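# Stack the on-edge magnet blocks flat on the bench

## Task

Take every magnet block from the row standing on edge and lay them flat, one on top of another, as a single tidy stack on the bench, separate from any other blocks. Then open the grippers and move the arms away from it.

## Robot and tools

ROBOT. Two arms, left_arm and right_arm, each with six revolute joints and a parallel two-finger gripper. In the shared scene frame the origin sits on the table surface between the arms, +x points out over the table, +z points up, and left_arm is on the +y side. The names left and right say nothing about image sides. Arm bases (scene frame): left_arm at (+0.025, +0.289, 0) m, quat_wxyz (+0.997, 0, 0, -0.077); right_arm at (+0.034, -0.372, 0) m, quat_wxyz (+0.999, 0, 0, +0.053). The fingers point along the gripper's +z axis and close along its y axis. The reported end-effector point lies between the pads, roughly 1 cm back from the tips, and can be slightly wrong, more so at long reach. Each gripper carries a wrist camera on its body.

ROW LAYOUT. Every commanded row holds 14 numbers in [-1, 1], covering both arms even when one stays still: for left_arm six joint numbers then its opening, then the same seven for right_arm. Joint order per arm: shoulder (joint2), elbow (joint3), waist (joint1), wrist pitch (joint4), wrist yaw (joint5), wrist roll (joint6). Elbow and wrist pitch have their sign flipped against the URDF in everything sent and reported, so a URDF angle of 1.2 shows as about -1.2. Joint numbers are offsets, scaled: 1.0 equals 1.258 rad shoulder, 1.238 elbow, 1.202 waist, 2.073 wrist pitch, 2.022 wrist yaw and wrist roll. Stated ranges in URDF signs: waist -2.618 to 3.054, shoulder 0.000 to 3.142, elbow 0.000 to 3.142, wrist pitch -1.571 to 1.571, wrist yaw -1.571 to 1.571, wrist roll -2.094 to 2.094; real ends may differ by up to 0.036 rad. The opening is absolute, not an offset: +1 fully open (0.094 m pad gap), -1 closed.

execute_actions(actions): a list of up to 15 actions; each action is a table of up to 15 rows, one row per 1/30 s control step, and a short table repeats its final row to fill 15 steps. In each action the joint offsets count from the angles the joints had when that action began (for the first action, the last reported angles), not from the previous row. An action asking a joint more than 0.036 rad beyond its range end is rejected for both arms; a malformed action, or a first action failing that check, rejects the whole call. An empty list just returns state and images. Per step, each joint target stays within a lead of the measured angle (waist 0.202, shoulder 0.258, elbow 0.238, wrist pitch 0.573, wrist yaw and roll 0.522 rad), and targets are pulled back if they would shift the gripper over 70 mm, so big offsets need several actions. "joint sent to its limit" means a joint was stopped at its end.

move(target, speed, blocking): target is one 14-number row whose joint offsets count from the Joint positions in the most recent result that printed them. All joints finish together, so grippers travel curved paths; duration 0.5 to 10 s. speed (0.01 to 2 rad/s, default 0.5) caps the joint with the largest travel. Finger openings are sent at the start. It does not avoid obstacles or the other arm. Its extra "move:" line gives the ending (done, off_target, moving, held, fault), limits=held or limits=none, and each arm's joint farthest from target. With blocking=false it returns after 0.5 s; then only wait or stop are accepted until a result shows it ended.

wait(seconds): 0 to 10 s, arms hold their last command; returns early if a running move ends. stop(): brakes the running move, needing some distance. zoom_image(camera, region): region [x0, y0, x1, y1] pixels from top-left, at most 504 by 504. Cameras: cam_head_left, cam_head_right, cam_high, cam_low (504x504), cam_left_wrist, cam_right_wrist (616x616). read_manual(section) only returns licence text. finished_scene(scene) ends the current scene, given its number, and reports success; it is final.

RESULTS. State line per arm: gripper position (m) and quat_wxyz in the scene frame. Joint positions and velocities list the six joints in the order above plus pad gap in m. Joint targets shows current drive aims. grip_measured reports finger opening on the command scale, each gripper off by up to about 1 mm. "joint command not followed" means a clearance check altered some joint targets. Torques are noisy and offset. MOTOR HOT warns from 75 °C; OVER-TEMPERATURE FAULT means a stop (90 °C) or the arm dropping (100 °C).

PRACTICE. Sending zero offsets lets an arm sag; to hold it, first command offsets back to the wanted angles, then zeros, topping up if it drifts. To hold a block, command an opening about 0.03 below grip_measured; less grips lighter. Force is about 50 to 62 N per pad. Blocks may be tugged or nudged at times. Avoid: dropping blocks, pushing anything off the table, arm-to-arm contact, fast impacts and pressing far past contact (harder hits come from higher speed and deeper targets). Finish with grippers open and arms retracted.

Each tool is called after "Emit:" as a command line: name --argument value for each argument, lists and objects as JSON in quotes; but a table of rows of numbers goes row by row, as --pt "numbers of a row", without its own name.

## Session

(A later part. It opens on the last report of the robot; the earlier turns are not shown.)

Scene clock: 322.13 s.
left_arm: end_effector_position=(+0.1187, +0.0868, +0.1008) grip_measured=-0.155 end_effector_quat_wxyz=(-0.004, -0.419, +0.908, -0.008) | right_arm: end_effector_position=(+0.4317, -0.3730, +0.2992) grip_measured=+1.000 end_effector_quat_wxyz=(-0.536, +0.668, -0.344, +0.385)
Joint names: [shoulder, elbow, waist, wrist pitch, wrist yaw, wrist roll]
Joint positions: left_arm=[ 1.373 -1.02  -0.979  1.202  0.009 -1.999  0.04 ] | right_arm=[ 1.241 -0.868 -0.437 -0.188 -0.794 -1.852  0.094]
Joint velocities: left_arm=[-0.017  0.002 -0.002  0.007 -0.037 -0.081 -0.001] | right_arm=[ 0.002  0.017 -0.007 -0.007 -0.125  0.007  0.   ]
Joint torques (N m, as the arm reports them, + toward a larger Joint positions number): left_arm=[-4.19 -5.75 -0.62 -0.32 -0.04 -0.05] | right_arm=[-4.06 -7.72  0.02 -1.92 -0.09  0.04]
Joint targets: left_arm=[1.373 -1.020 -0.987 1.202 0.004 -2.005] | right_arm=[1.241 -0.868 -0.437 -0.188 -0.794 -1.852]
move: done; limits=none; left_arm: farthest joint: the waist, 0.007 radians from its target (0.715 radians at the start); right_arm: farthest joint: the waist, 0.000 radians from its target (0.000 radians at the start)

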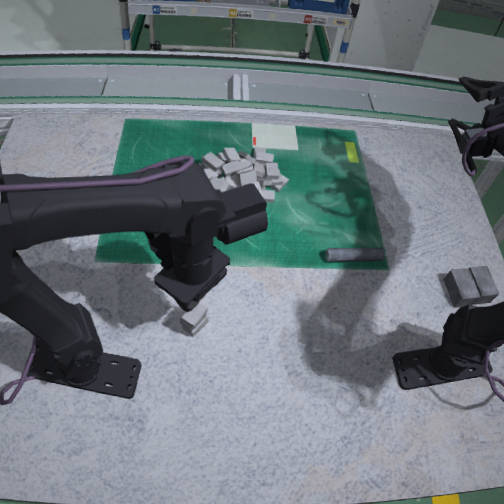

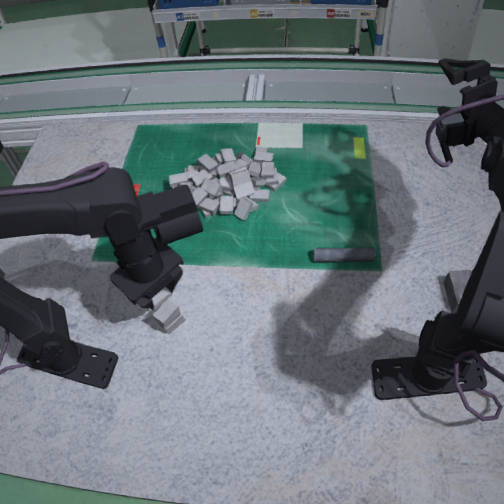

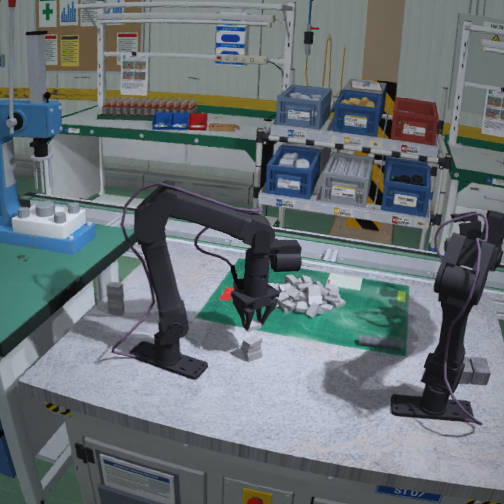

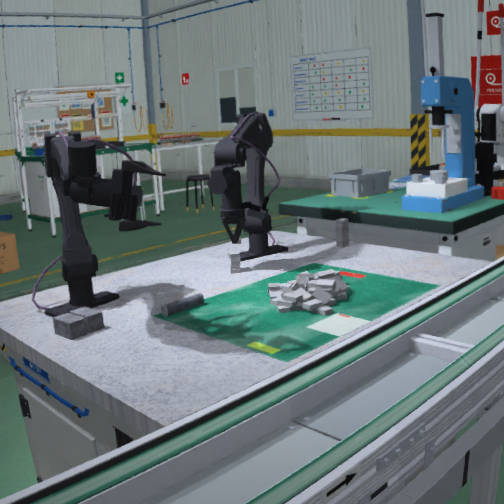

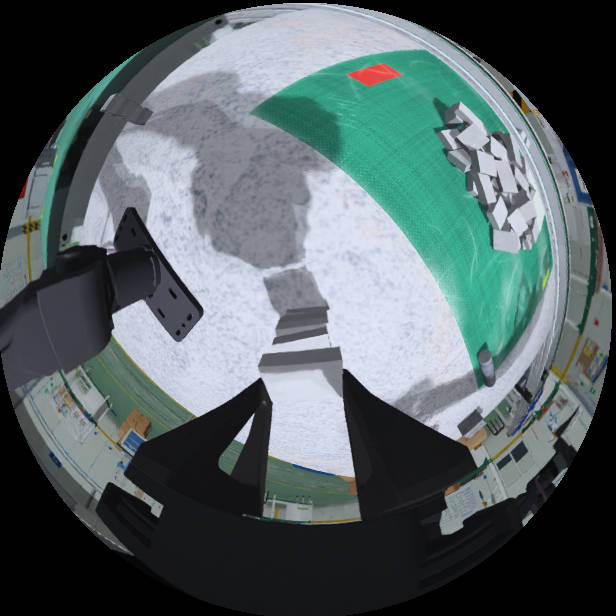

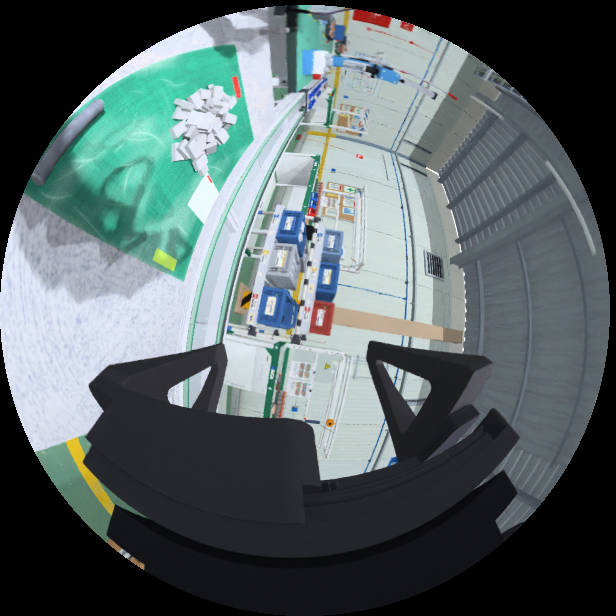

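Emit:
move --target '[0.028,0.093,0,-0.068,0,0,-0.2,0,0,0,0,0,0,1]' --speed 0.1

Emit:
zoom_image --camera "cam_high" --region '[200,290,300,370]'

Scene clock: 326.50 s.
left_arm: end_effector_position=(+0.1182, +0.0879, +0.0711) grip_measured=-0.155 end_effector_quat_wxyz=(-0.004, -0.420, +0.908, -0.004) | right_arm: end_effector_position=(+0.4317, -0.3730, +0.2992) grip_measured=+1.000 end_effector_quat_wxyz=(-0.536, +0.668, -0.344, +0.385)
Joint names: [shoulder, elbow, waist, wrist pitch, wrist yaw, wrist roll]
Joint positions: left_arm=[ 1.397 -0.92  -0.979  1.086  0.009 -2.     0.04 ] | right_arm=[ 1.241 -0.868 -0.437 -0.188 -0.794 -1.852  0.094]
Joint velocities: left_arm=[-0.017  0.002 -0.002  0.11   0.066 -0.051  0.   ] | right_arm=[-0.007  0.012 -0.007 -0.022 -0.051 -0.051  0.   ]
Joint torques (N m, as the arm reports them, + toward a larger Joint positions number): left_arm=[-3.46 -4.6   0.01 -0.58  0.02  0.01] | right_arm=[-3.98 -7.79  0.01 -1.92 -0.09  0.02]
Joint targets: left_arm=[1.408 -0.905 -0.979 1.061 0.009 -1.999] | right_arm=[1.241 -0.868 -0.437 -0.188 -0.794 -1.852]
move: off_target (left_arm); limits=none; left_arm: farthest joint: the wrist pitch, 0.025 radians from its target (0.141 radians at the start); right_arm: farthest joint: the waist, 0.000 radians from its target (0.000 radians at the start)

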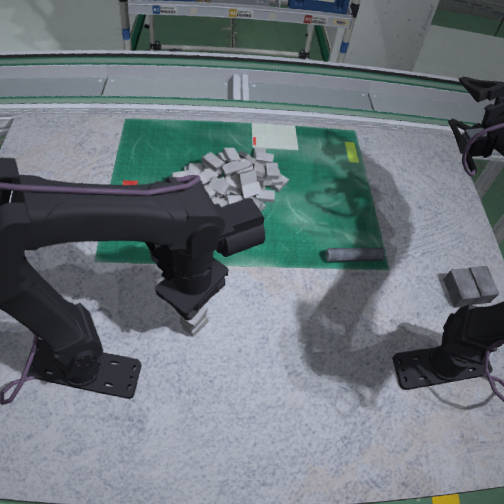

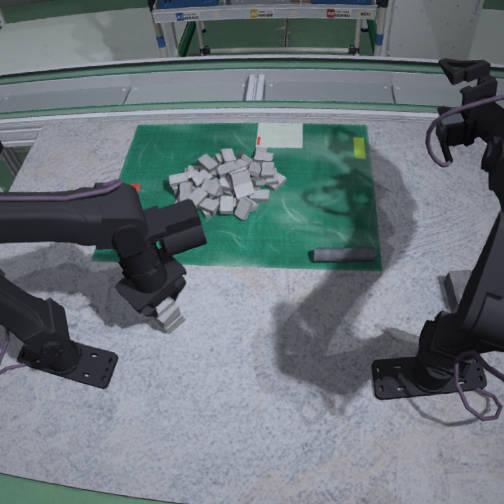

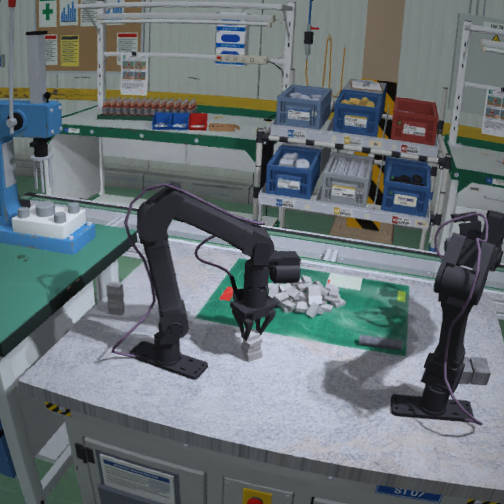

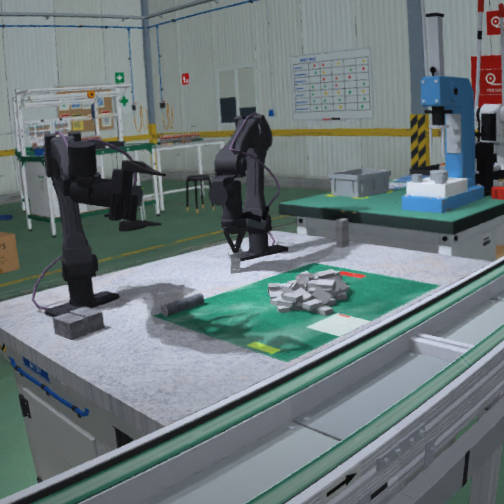

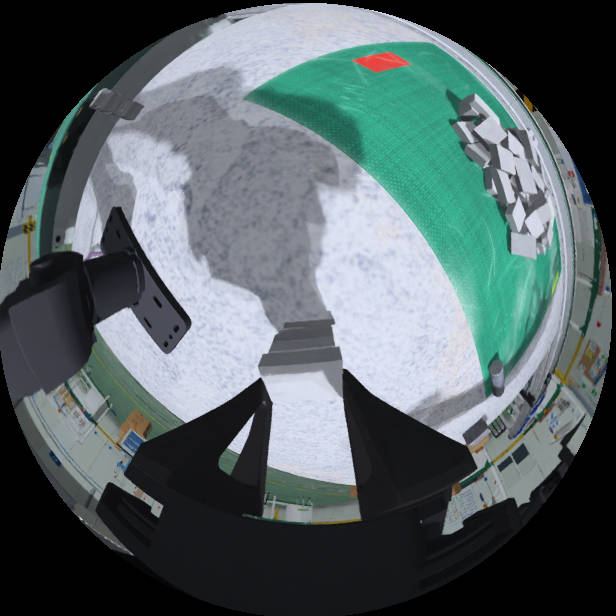

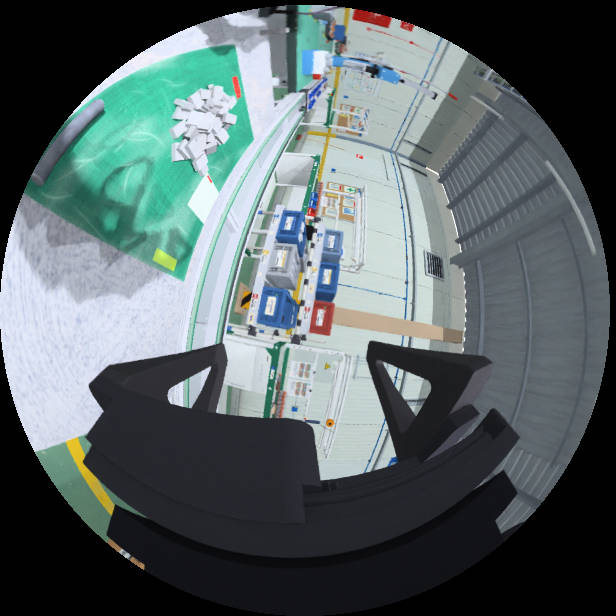

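Region (200, 290, 300, 370) of cam_high's 504x504 image, scaled by 5.040, with more detail than that image has; it fills the top 403 rows of this view, and the rest is white.

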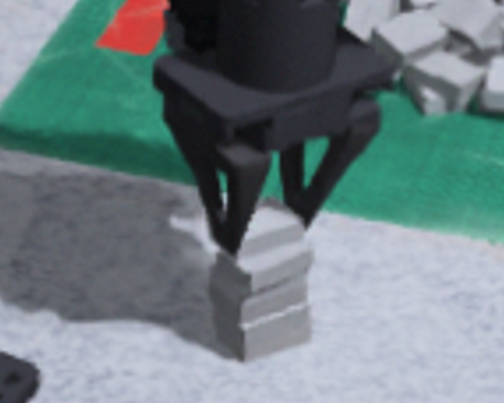

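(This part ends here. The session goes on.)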